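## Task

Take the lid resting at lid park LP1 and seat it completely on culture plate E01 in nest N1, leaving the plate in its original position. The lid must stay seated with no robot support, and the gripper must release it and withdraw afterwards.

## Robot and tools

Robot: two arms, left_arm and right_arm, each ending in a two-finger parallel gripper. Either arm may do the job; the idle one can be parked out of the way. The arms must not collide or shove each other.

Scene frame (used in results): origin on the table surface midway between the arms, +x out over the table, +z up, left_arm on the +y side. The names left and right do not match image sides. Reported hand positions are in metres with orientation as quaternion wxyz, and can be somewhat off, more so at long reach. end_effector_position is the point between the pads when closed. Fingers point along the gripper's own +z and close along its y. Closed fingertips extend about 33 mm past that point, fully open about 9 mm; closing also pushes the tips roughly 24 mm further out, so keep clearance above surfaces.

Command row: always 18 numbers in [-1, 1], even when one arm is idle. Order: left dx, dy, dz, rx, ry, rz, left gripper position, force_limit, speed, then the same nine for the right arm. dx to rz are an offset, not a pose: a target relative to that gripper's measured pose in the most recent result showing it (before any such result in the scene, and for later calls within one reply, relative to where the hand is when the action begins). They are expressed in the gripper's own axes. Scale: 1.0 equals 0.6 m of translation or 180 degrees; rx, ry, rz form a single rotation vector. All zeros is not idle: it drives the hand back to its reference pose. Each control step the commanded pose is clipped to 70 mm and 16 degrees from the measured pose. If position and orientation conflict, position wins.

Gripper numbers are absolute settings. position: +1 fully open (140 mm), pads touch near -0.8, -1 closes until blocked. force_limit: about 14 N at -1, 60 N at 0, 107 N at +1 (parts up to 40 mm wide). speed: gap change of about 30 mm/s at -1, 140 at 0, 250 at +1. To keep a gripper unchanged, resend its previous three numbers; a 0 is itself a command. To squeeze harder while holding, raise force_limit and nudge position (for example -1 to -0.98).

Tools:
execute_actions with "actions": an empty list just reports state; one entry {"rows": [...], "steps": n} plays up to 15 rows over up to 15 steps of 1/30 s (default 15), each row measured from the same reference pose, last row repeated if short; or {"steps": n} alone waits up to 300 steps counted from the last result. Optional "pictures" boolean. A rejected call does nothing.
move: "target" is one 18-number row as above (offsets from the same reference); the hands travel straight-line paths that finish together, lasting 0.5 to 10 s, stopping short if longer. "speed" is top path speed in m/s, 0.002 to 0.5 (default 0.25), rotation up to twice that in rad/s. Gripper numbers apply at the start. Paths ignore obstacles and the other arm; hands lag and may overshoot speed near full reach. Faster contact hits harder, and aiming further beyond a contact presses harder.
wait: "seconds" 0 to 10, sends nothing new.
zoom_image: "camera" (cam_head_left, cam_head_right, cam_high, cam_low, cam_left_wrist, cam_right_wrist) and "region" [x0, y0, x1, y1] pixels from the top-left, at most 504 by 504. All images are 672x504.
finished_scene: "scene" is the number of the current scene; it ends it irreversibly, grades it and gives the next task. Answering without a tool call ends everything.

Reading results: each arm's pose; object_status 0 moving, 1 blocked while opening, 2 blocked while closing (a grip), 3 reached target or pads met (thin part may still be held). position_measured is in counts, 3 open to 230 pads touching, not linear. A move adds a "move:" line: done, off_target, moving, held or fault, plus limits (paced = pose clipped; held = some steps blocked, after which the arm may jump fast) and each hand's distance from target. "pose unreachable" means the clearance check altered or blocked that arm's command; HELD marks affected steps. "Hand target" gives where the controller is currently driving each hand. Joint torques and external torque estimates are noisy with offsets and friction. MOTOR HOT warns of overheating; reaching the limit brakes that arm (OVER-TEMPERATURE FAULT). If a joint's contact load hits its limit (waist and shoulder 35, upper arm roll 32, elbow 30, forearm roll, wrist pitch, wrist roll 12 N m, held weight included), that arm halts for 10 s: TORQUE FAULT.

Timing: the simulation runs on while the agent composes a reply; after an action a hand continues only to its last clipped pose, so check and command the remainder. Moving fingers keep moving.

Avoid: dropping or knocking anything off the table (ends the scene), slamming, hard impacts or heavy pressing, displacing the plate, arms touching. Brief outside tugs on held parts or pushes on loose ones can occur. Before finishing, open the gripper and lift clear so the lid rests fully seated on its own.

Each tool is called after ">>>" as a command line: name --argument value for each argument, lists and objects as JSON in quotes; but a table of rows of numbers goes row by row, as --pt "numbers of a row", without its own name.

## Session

>>> execute_actions --actions '[]'

Scene clock: 0.00 s of 6000.00 s.
left_arm: end_effector_position=(+0.6853, +0.5320, +0.2115) position_measured=3 object_status=3 end_effector_quat_wxyz=(+0.183, +0.628, -0.492, +0.574) | right_arm: end_effector_position=(+0.4987, -0.3286, +0.4130) position_measured=3 object_status=3 end_effector_quat_wxyz=(-0.003, +0.920, -0.392, -0.010)
Joint positions: left_arm=[ 0.794  0.816 -0.161 -1.353 -1.156  1.658  0.942] | right_arm=[-0.004 -0.013 -0.007 -1.583  0.012  1.554 -0.779]
Joint velocities: left_arm=[ 0.    -0.001 -0.001  0.001 -0.001  0.001  0.001] | right_arm=[ 0.    -0.001 -0.    -0.001  0.002 -0.001  0.001]
Joint torques (N m, as the joint torque sensors report them, + toward a larger angle): no reading
External joint torques (N m, as the arm's controller estimates them; a push from outside toward a larger angle lowers the number): no reading
Hand target (left_arm): +0.685, +0.532, +0.212; +0.183, +0.628, -0.492, +0.574
Hand target (right_arm): +0.499, -0.329, +0.413; -0.003, +0.920, -0.392, -0.010

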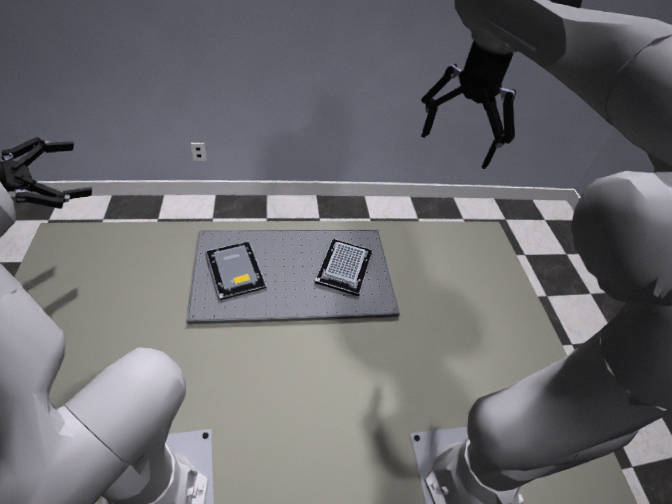

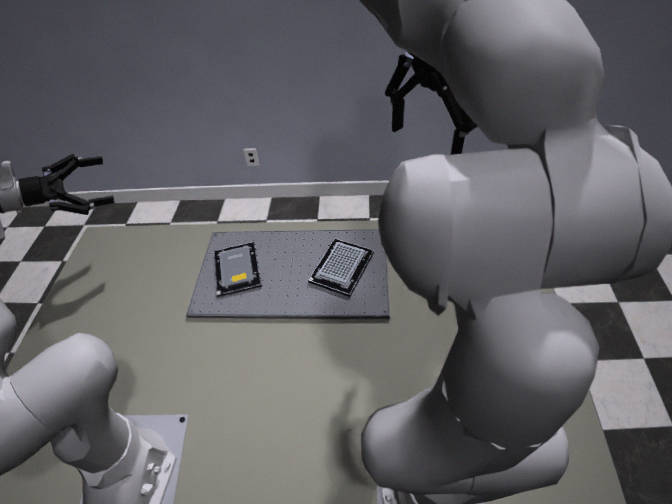

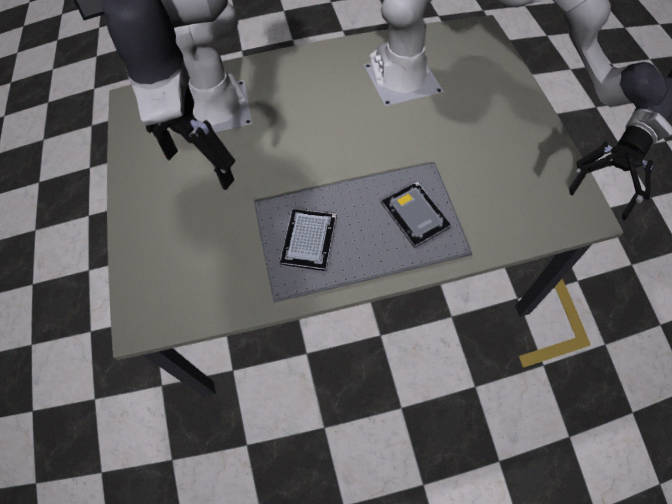

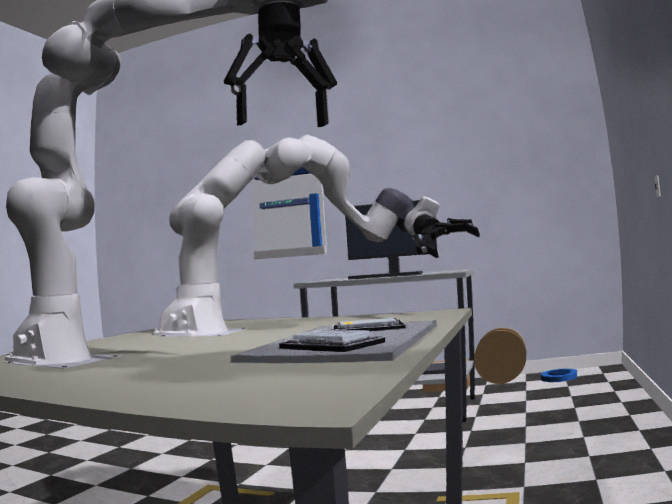

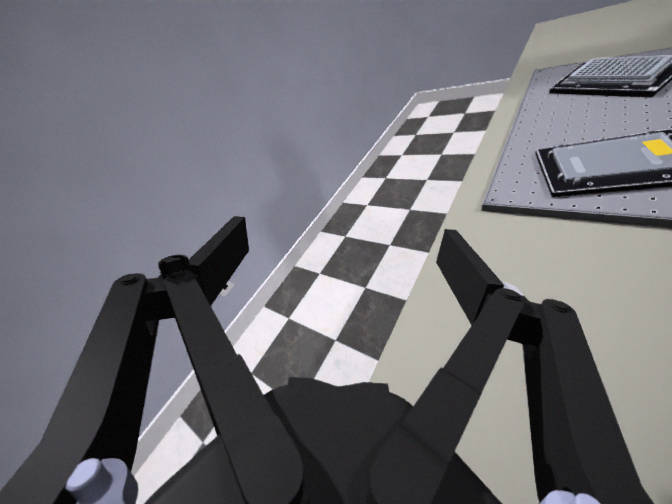

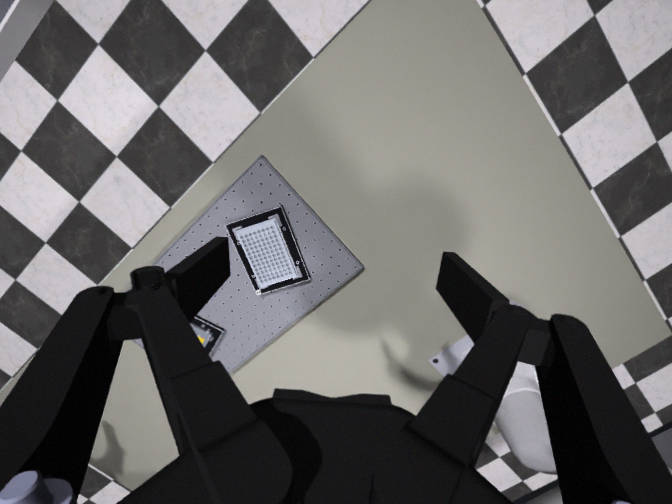

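>>> zoom_image --camera "cam_head_left" --region '[180, 220, 410, 330]'

>>> zoom_image --camera "cam_high" --region '[240, 150, 490, 310]'

>>> zoom_image --camera "cam_left_wrist" --region '[500, 40, 672, 210]'

>>> zoom_image --camera "cam_right_wrist" --region '[200, 185, 330, 315]'

Region (180, 220, 410, 330) of cam_head_left's 672x504 image, scaled by 2.191, with more detail than that image has; it fills the top 241 rows of this view, and the rest is white.

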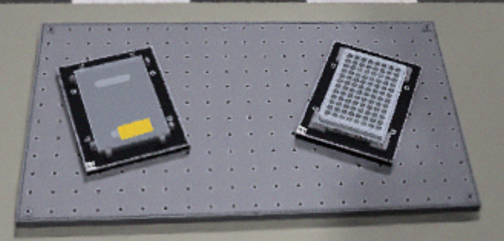

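Region (240, 150, 490, 310) of cam_high's 672x504 image, scaled by 2.016, with more detail than that image has; it fills the top 323 rows of this view, and the rest is white.

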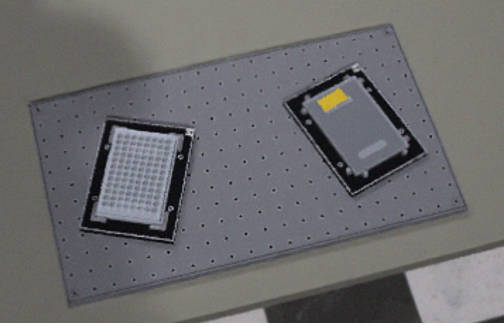

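Region (500, 40, 672, 210) of cam_left_wrist's 672x504 image, scaled by 2.930, with more detail than that image has; it fills the top 498 rows of this view, and the rest is white.

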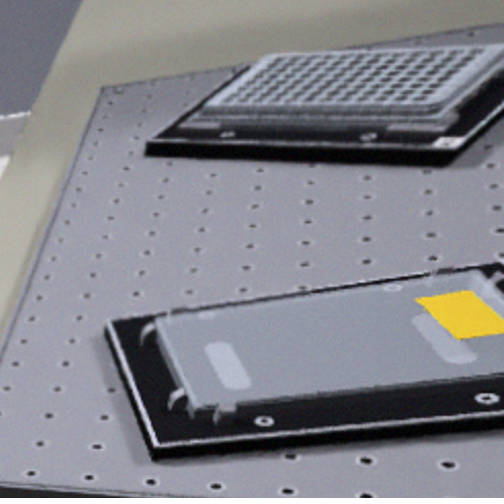

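Region (200, 185, 330, 315) of cam_right_wrist's 672x504 image, scaled by 3.877, with more detail than that image has.

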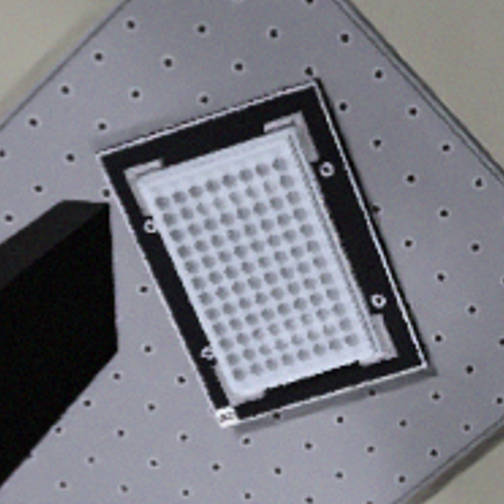

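>>> move --target '[0, 0, 0, 0, 0, 0, 1, 0, 0, -0.568, -0.533, 0.5575, -0.0031, 0.0063, -0.362, 0.45, -0.5, 0]' --speed 0.25

>>> zoom_image --camera "cam_right_wrist" --region '[210, 100, 470, 360]'

Scene clock: 20.97 s of 6000.00 s.
left_arm: end_effector_position=(+0.6853, +0.5320, +0.2115) position_measured=3 object_status=3 end_effector_quat_wxyz=(+0.183, +0.628, -0.492, +0.574) | right_arm: end_effector_position=(+0.4928, +0.1310, +0.0802) position_measured=72 object_status=3 end_effector_quat_wxyz=(+0.011, +0.988, +0.156, +0.000)
Joint positions: left_arm=[ 0.794  0.816 -0.161 -1.353 -1.156  1.658  0.942] | right_arm=[ 0.455  0.664  0.328 -1.5   -0.256  2.111 -1.035]
Joint velocities: left_arm=[ 0.    -0.002 -0.    -0.    -0.    -0.001  0.001] | right_arm=[ 0.     0.001  0.001  0.002 -0.002 -0.005 -0.024]
Joint torques (N m, as the joint torque sensors report them, + toward a larger angle): left_arm=[  0.52 -52.16  -3.79  21.88  -1.59  -0.64  -0.03] | right_arm=[ -0.69 -45.58   7.64  24.6    0.27   2.32  -0.41]
External joint torques (N m, as the arm's controller estimates them; a push from outside toward a larger angle lowers the number): left_arm=[ 0.51  0.04  0.8  -0.15 -0.06 -0.03 -0.04] | right_arm=[-0.67  3.3   0.92  1.72 -0.44 -0.18 -0.41]
Hand target (left_arm): +0.685, +0.532, +0.212; +0.183, +0.628, -0.492, +0.574
Hand target (right_arm): +0.492, +0.131, +0.080; +0.012, +0.986, +0.163, -0.001
Off the commanded pose (left_arm): 0.000 m, 0 deg.
Off the commanded pose (right_arm): 0.013 m, 2 deg.
After step 90, 15.07 s passed at rest.
move: off_target (right_arm)

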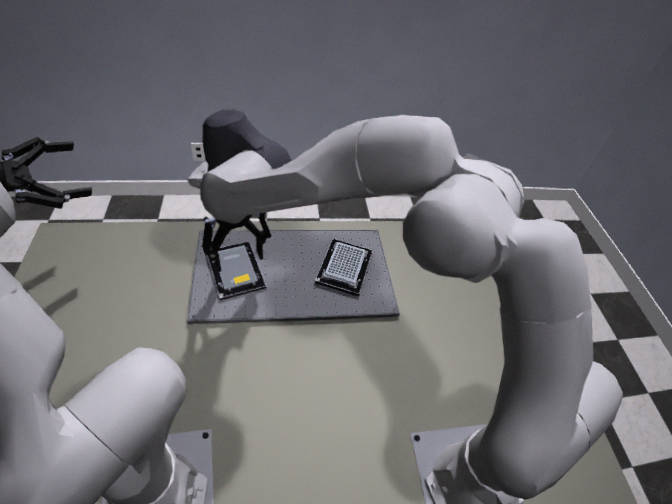

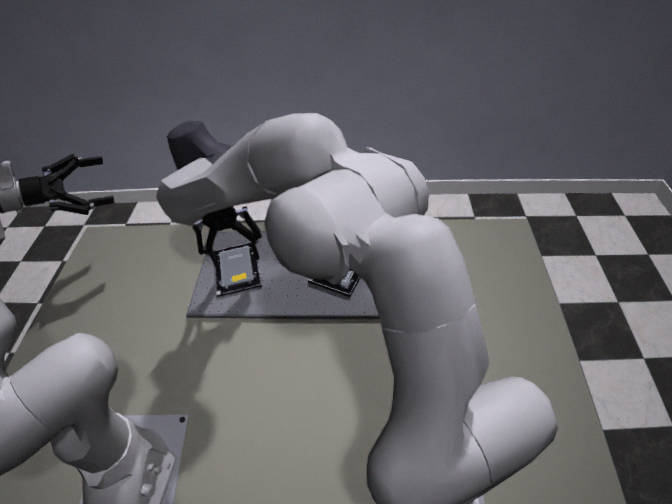

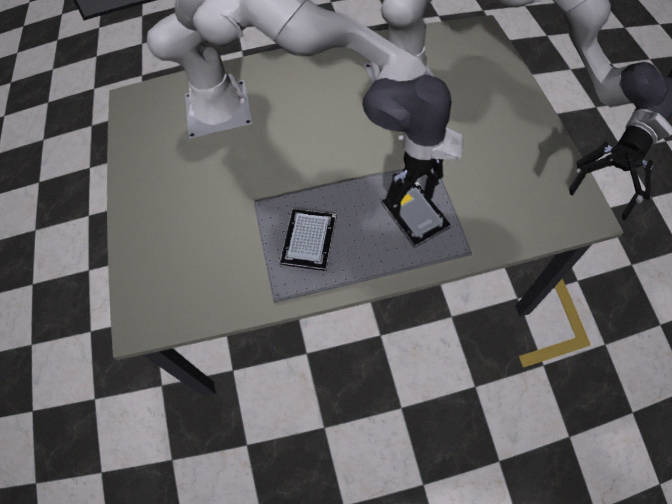

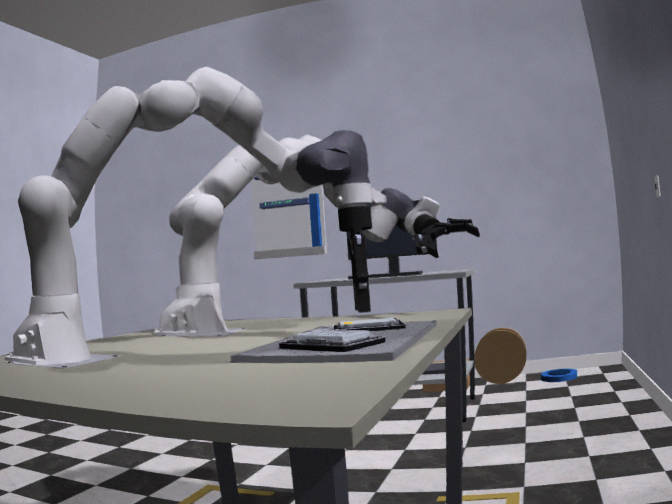

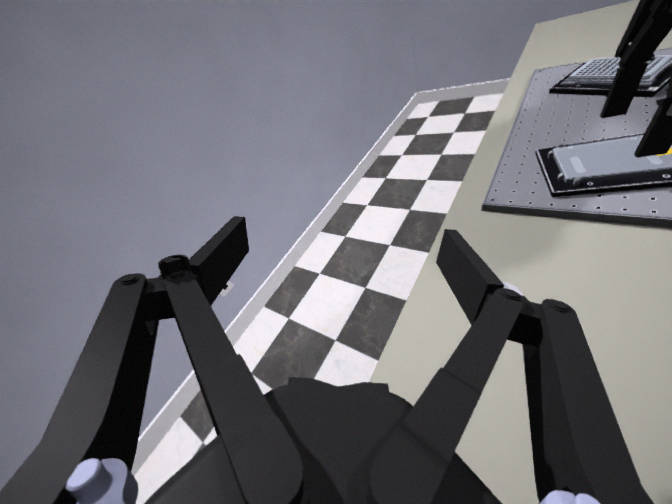

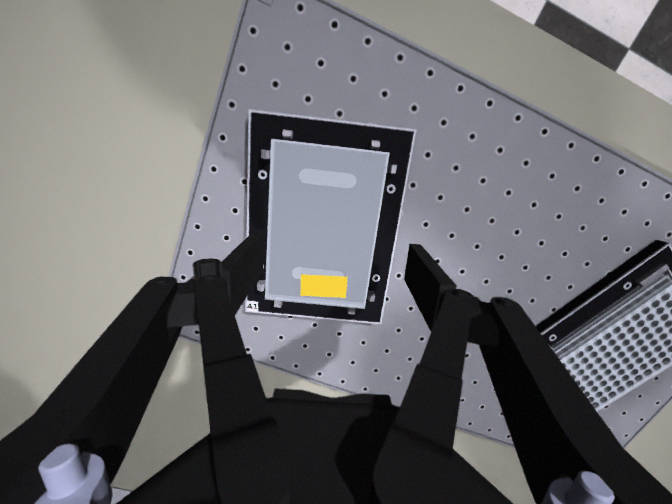

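Region (210, 100, 470, 360) of cam_right_wrist's 672x504 image, scaled by 1.938, with more detail than that image has.

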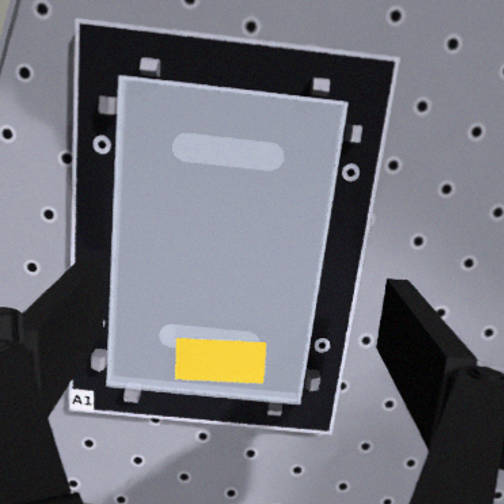

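>>> move --target '[0, 0, 0, 0, 0, 0, 1, 0, 0, 0.011, -0.017, 0.033, 0.0069, 0.0011, 0.011, 0.45, -0.5, 0]' --speed 0.04

>>> zoom_image --camera "cam_right_wrist" --region '[220, 110, 460, 350]'

>>> zoom_image --camera "cam_low" --region '[325, 285, 415, 340]'

>>> zoom_image --camera "cam_left_wrist" --region '[530, 70, 672, 210]'

Scene clock: 30.73 s of 6000.00 s.
left_arm: end_effector_position=(+0.6853, +0.5320, +0.2115) position_measured=3 object_status=3 end_effector_quat_wxyz=(+0.183, +0.628, -0.492, +0.574) | right_arm: end_effector_position=(+0.4953, +0.1411, +0.0603) position_measured=72 object_status=3 end_effector_quat_wxyz=(+0.002, +0.989, +0.146, -0.001)
Joint positions: left_arm=[ 0.794  0.816 -0.161 -1.353 -1.156  1.658  0.942] | right_arm=[ 0.461  0.712  0.326 -1.475 -0.254  2.141 -1.015]
Joint velocities: left_arm=[ 0.001  0.    -0.     0.     0.    -0.001 -0.001] | right_arm=[-0.001  0.001 -0.001  0.006  0.     0.012  0.02 ]
Joint torques (N m, as the joint torque sensors report them, + toward a larger angle): left_arm=[  0.26 -52.13  -3.85  21.34  -1.55  -0.63  -0.05] | right_arm=[  1.23 -46.72   5.53  25.13   1.15   3.04   0.12]
External joint torques (N m, as the arm's controller estimates them; a push from outside toward a larger angle lowers the number): left_arm=[ 0.28 -0.12  0.74 -0.61 -0.02 -0.03 -0.05] | right_arm=[ 1.26  2.95 -1.53  2.6   0.44  0.55  0.12]
Hand target (left_arm): +0.685, +0.532, +0.212; +0.183, +0.628, -0.492, +0.574
Hand target (right_arm): +0.496, +0.143, +0.060; +0.000, +0.990, +0.139, +0.000
Off the commanded pose (left_arm): 0.000 m, 0 deg.
Off the commanded pose (right_arm): 0.001 m, 1 deg.
After step 90, 5.87 s passed at rest.
move: done

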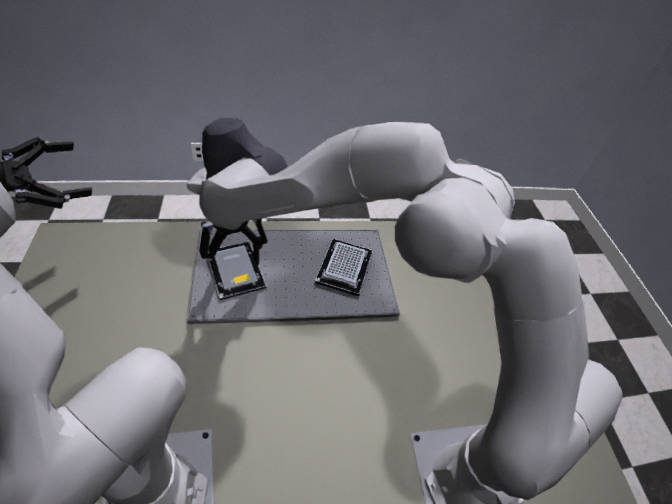

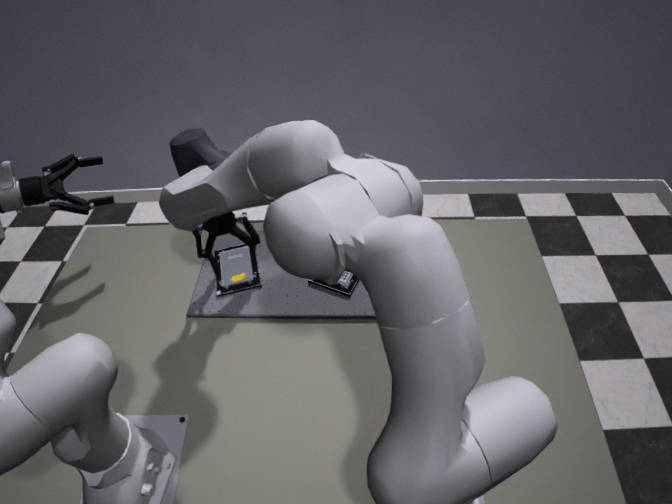

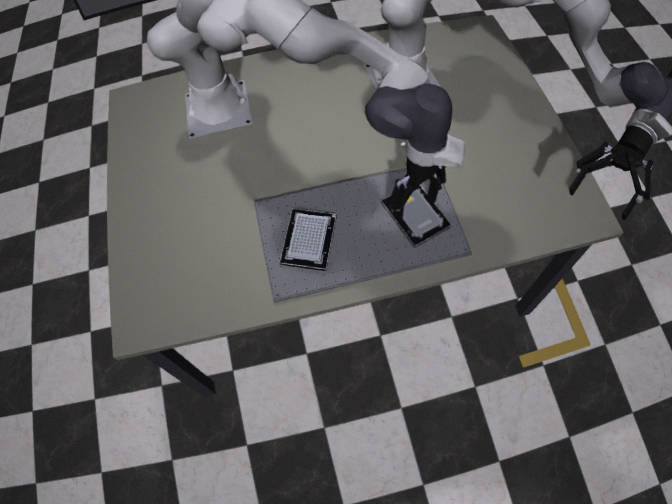

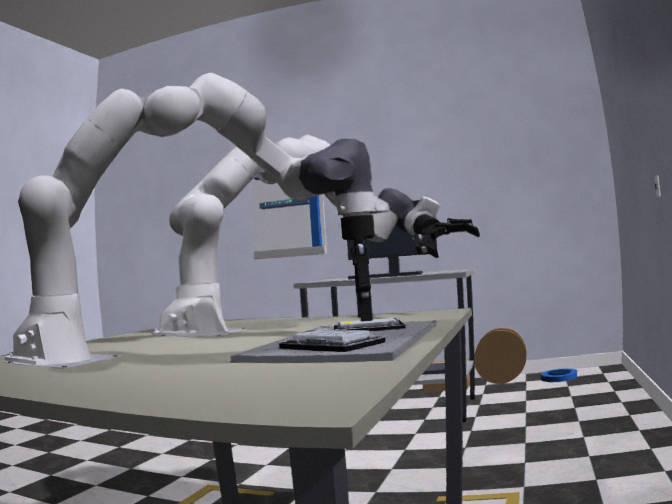

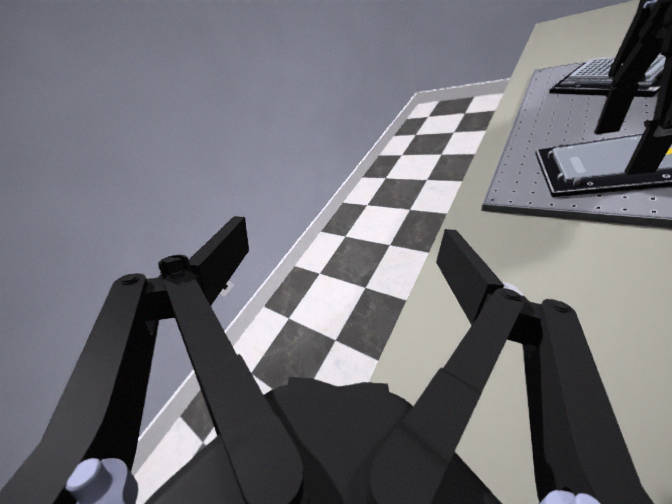

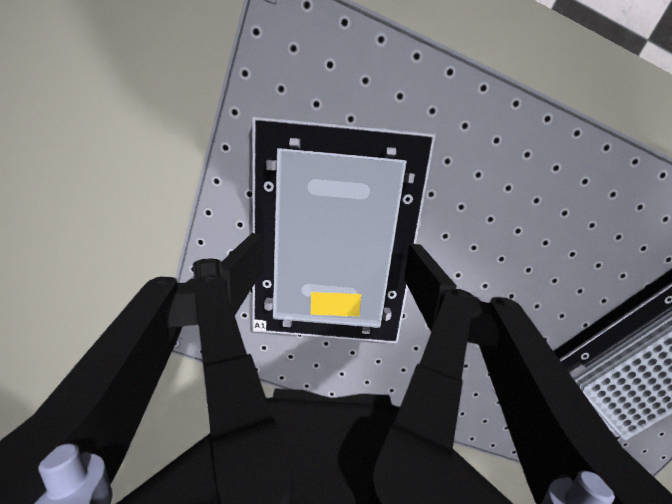

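Region (220, 110, 460, 350) of cam_right_wrist's 672x504 image, scaled by 2.100, with more detail than that image has.

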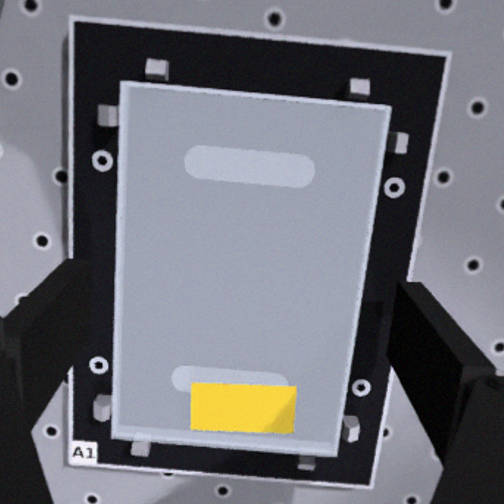

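Region (325, 285, 415, 340) of cam_low's 672x504 image, scaled by 5.600, with more detail than that image has.

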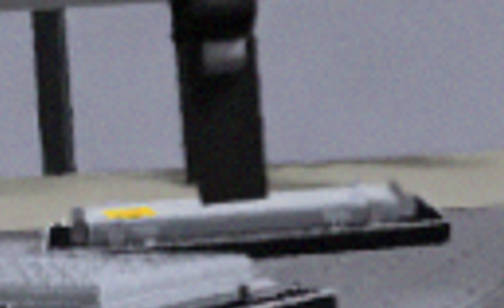

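Region (530, 70, 672, 210) of cam_left_wrist's 672x504 image, scaled by 3.549, with more detail than that image has; it fills the top 497 rows of this view, and the rest is white.

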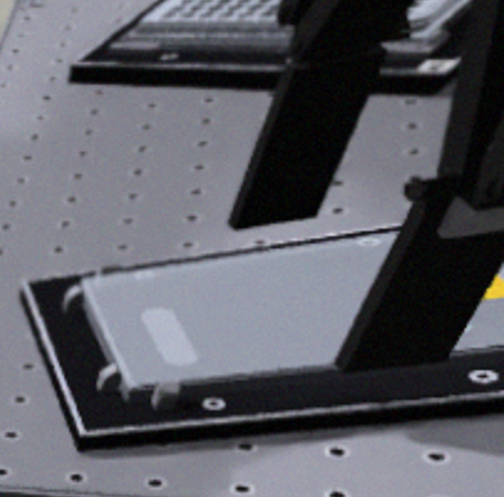

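>>> move --target '[0, 0, 0, 0, 0, 0, 1, 0, 0, 0.002, -0.005, 0.014, 0.0015, 0.0, 0.007, 0.36, -0.5, -0.5]' --speed 0.015

>>> zoom_image --camera "cam_right_wrist" --region '[220, 110, 460, 350]'

>>> zoom_image --camera "cam_low" --region '[325, 285, 415, 340]'

>>> zoom_image --camera "cam_left_wrist" --region '[560, 110, 672, 200]'

Scene clock: 38.23 s of 6000.00 s.
left_arm: end_effector_position=(+0.6853, +0.5320, +0.2115) position_measured=3 object_status=3 end_effector_quat_wxyz=(+0.183, +0.628, -0.492, +0.574) | right_arm: end_effector_position=(+0.4946, +0.1436, +0.0522) position_measured=84 object_status=3 end_effector_quat_wxyz=(+0.000, +0.990, +0.139, -0.003)
Joint positions: left_arm=[ 0.794  0.816 -0.161 -1.353 -1.156  1.658  0.942] | right_arm=[ 0.463  0.729  0.326 -1.47  -0.254  2.15  -1.001]
Joint velocities: left_arm=[ 0.002 -0.001  0.     0.    -0.    -0.001 -0.   ] | right_arm=[-0.     0.    -0.     0.002  0.001  0.005  0.01 ]
Joint torques (N m, as the joint torque sensors report them, + toward a larger angle): left_arm=[  0.35 -52.06  -4.06  21.63  -1.54  -0.65  -0.03] | right_arm=[  1.16 -46.48   5.39  24.76   0.62   3.19   0.23]
External joint torques (N m, as the arm's controller estimates them; a push from outside toward a larger angle lowers the number): left_arm=[ 0.35  0.06  0.53 -0.37 -0.01 -0.04 -0.04] | right_arm=[ 1.31  3.97 -1.8   2.   -0.09  0.65  0.23]
Hand target (left_arm): +0.685, +0.532, +0.212; +0.183, +0.628, -0.492, +0.574
Hand target (right_arm): +0.496, +0.144, +0.052; -0.000, +0.991, +0.135, -0.002
Off the commanded pose (left_arm): 0.000 m, 0 deg.
Off the commanded pose (right_arm): 0.001 m, 1 deg.
After step 90, 3.67 s passed at rest.
move: done

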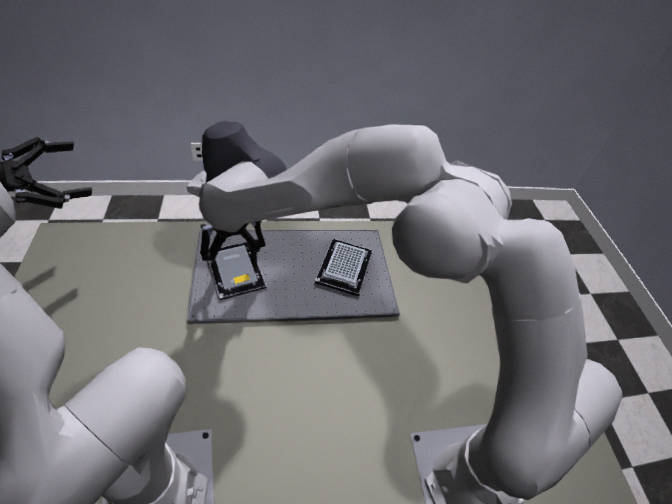

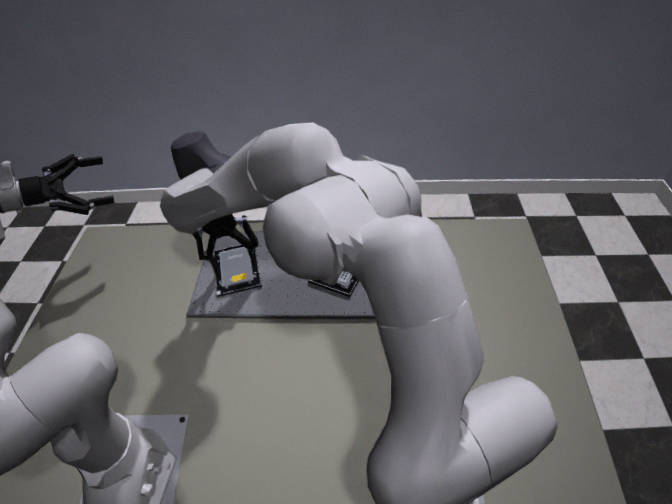

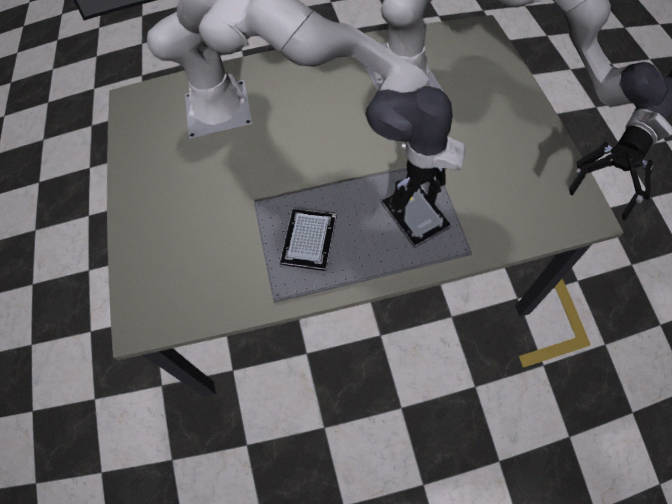

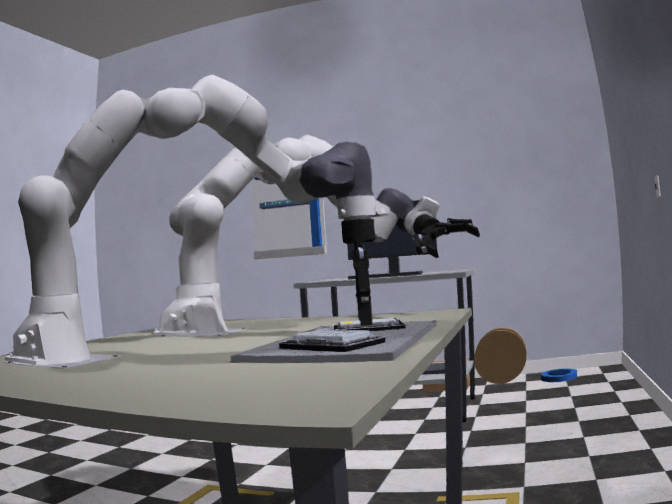

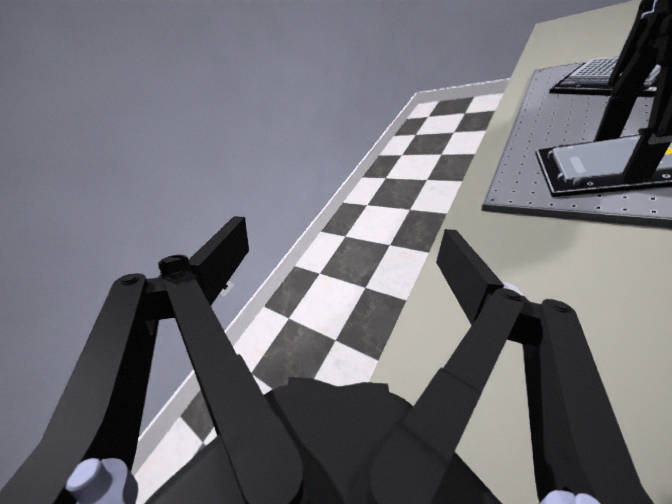

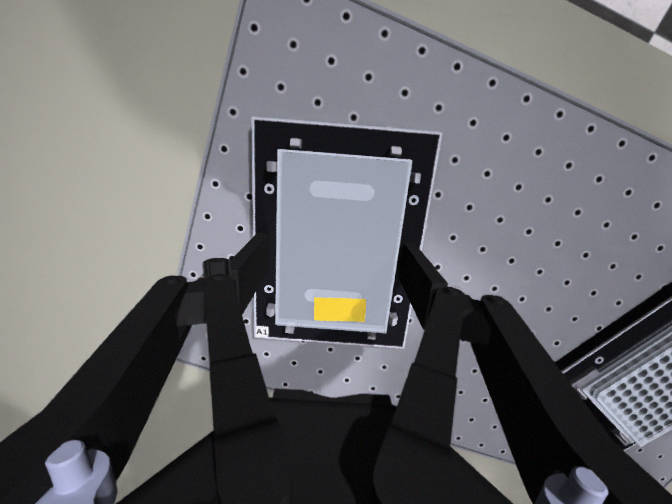

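Region (220, 110, 460, 350) of cam_right_wrist's 672x504 image, scaled by 2.100, with more detail than that image has.

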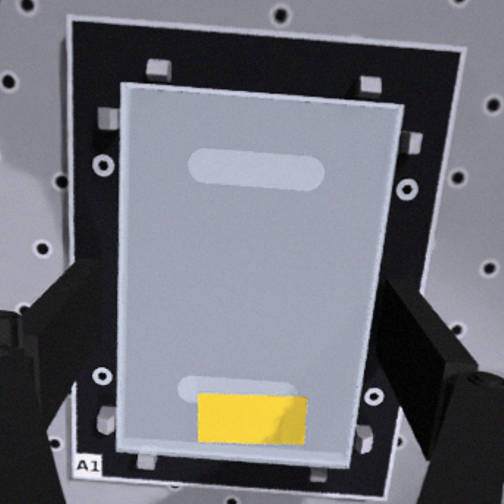

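Region (325, 285, 415, 340) of cam_low's 672x504 image, scaled by 5.600, with more detail than that image has.

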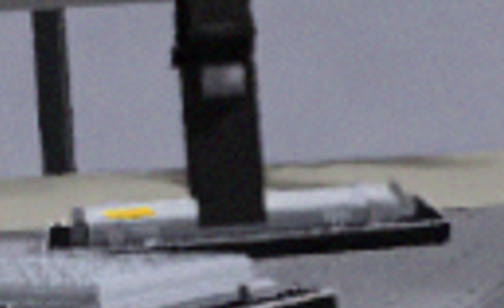

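Region (560, 110, 672, 200) of cam_left_wrist's 672x504 image, scaled by 4.500, with more detail than that image has; it fills the top 405 rows of this view, and the rest is white.

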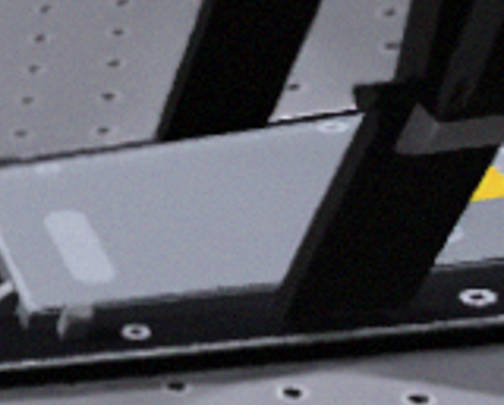

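>>> move --target '[0, 0, 0, 0, 0, 0, 1, 0, 0, 0.010, 0.001, 0.004, 0.0, 0.002, 0.002, 0.36, -0.5, -0.5]' --speed 0.012

>>> zoom_image --camera "cam_low" --region '[325, 285, 415, 340]'

>>> zoom_image --camera "cam_right_wrist" --region '[220, 110, 460, 350]'

Scene clock: 44.23 s of 6000.00 s.
left_arm: end_effector_position=(+0.6853, +0.5320, +0.2115) position_measured=3 object_status=3 end_effector_quat_wxyz=(+0.183, +0.628, -0.492, +0.574) | right_arm: end_effector_position=(+0.4995, +0.1453, +0.0505) position_measured=84 object_status=3 end_effector_quat_wxyz=(-0.001, +0.991, +0.136, -0.001)
Joint positions: left_arm=[ 0.794  0.816 -0.161 -1.353 -1.156  1.658  0.942] | right_arm=[ 0.463  0.742  0.325 -1.452 -0.257  2.151 -0.998]
Joint velocities: left_arm=[-0.001  0.     0.     0.     0.001  0.001 -0.002] | right_arm=[ 0.     0.003  0.001  0.005 -0.004 -0.    -0.   ]
Joint torques (N m, as the joint torque sensors report them, + toward a larger angle): left_arm=[  0.64 -51.92  -3.84  21.6   -1.53  -0.62   0.  ] | right_arm=[  0.7  -46.83   5.69  24.83   0.16   2.74  -0.06]
External joint torques (N m, as the arm's controller estimates them; a push from outside toward a larger angle lowers the number): left_arm=[ 0.97  0.04  0.94 -0.29 -0.01  0.   -0.01] | right_arm=[ 0.65  3.95 -1.69  2.08 -0.55  0.2  -0.06]
Hand target (left_arm): +0.685, +0.532, +0.212; +0.183, +0.628, -0.492, +0.574
Hand target (right_arm): +0.501, +0.145, +0.050; -0.000, +0.991, +0.136, -0.000
Off the commanded pose (left_arm): 0.000 m, 0 deg.
Off the commanded pose (right_arm): 0.001 m, 0 deg.
After step 90, 2.27 s passed at rest.
move: done

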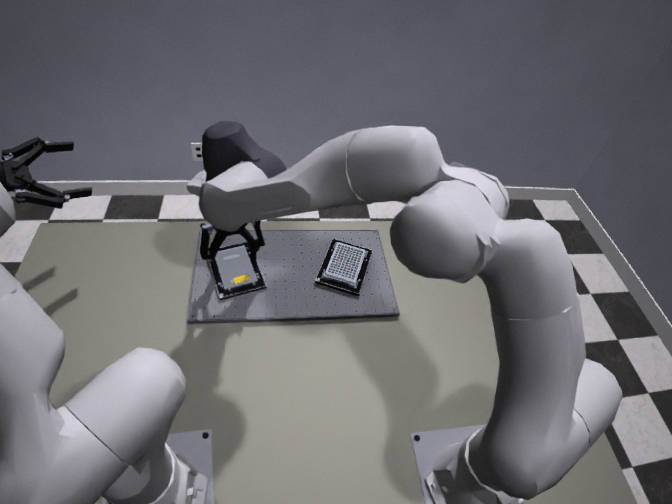

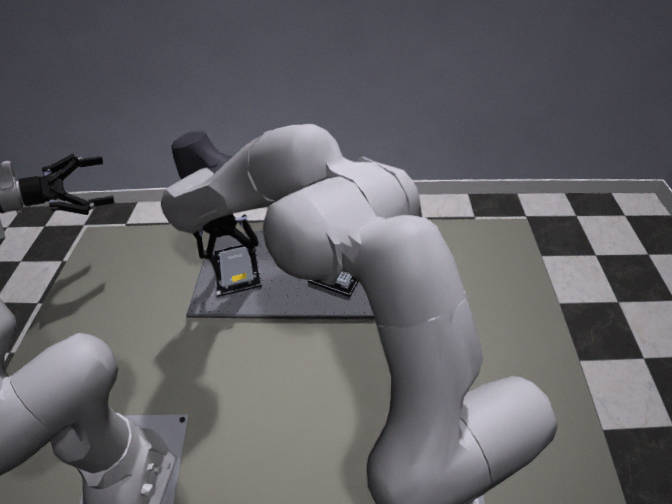

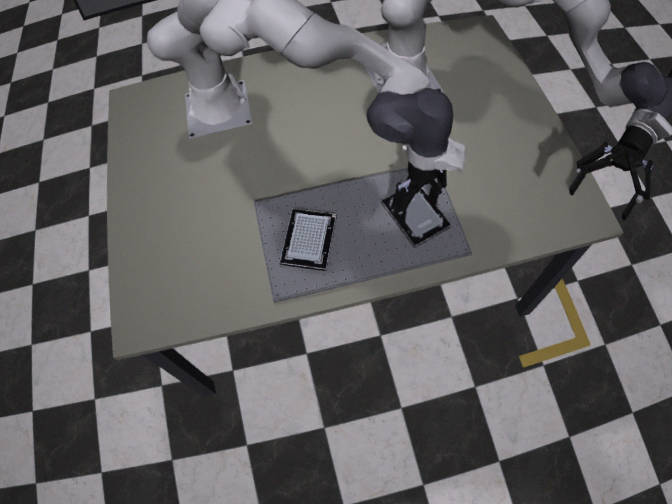

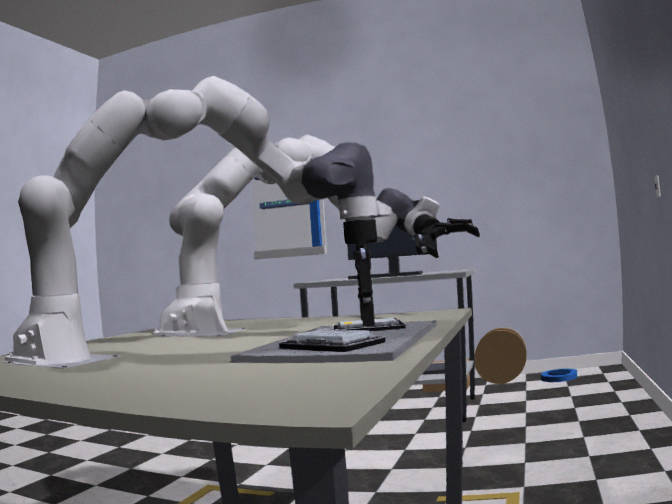

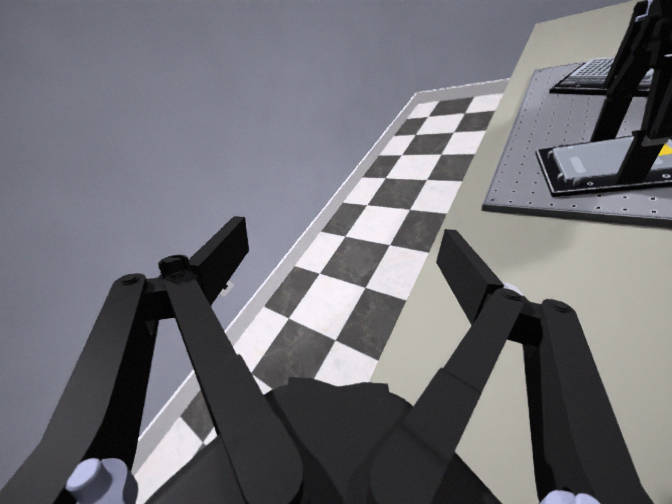

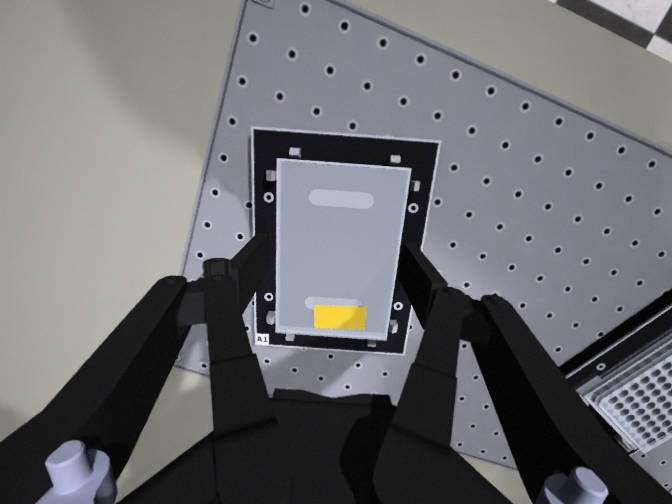

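Region (325, 285, 415, 340) of cam_low's 672x504 image, scaled by 5.600, with more detail than that image has.

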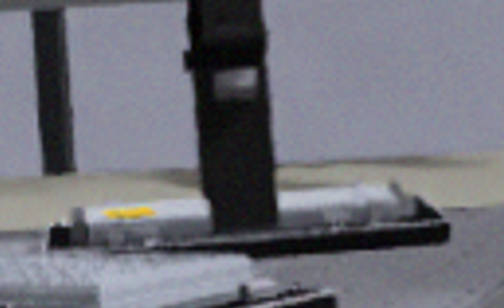

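Region (220, 110, 460, 350) of cam_right_wrist's 672x504 image, scaled by 2.100, with more detail than that image has.

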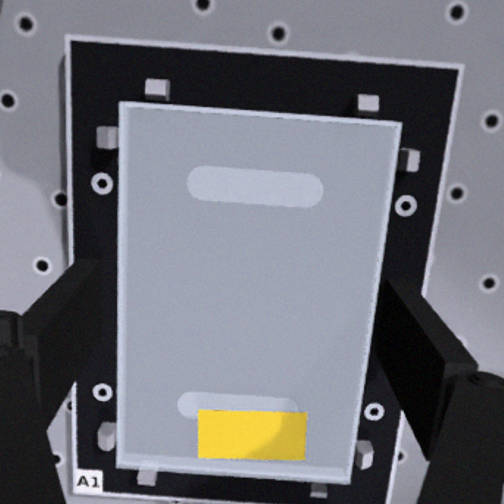

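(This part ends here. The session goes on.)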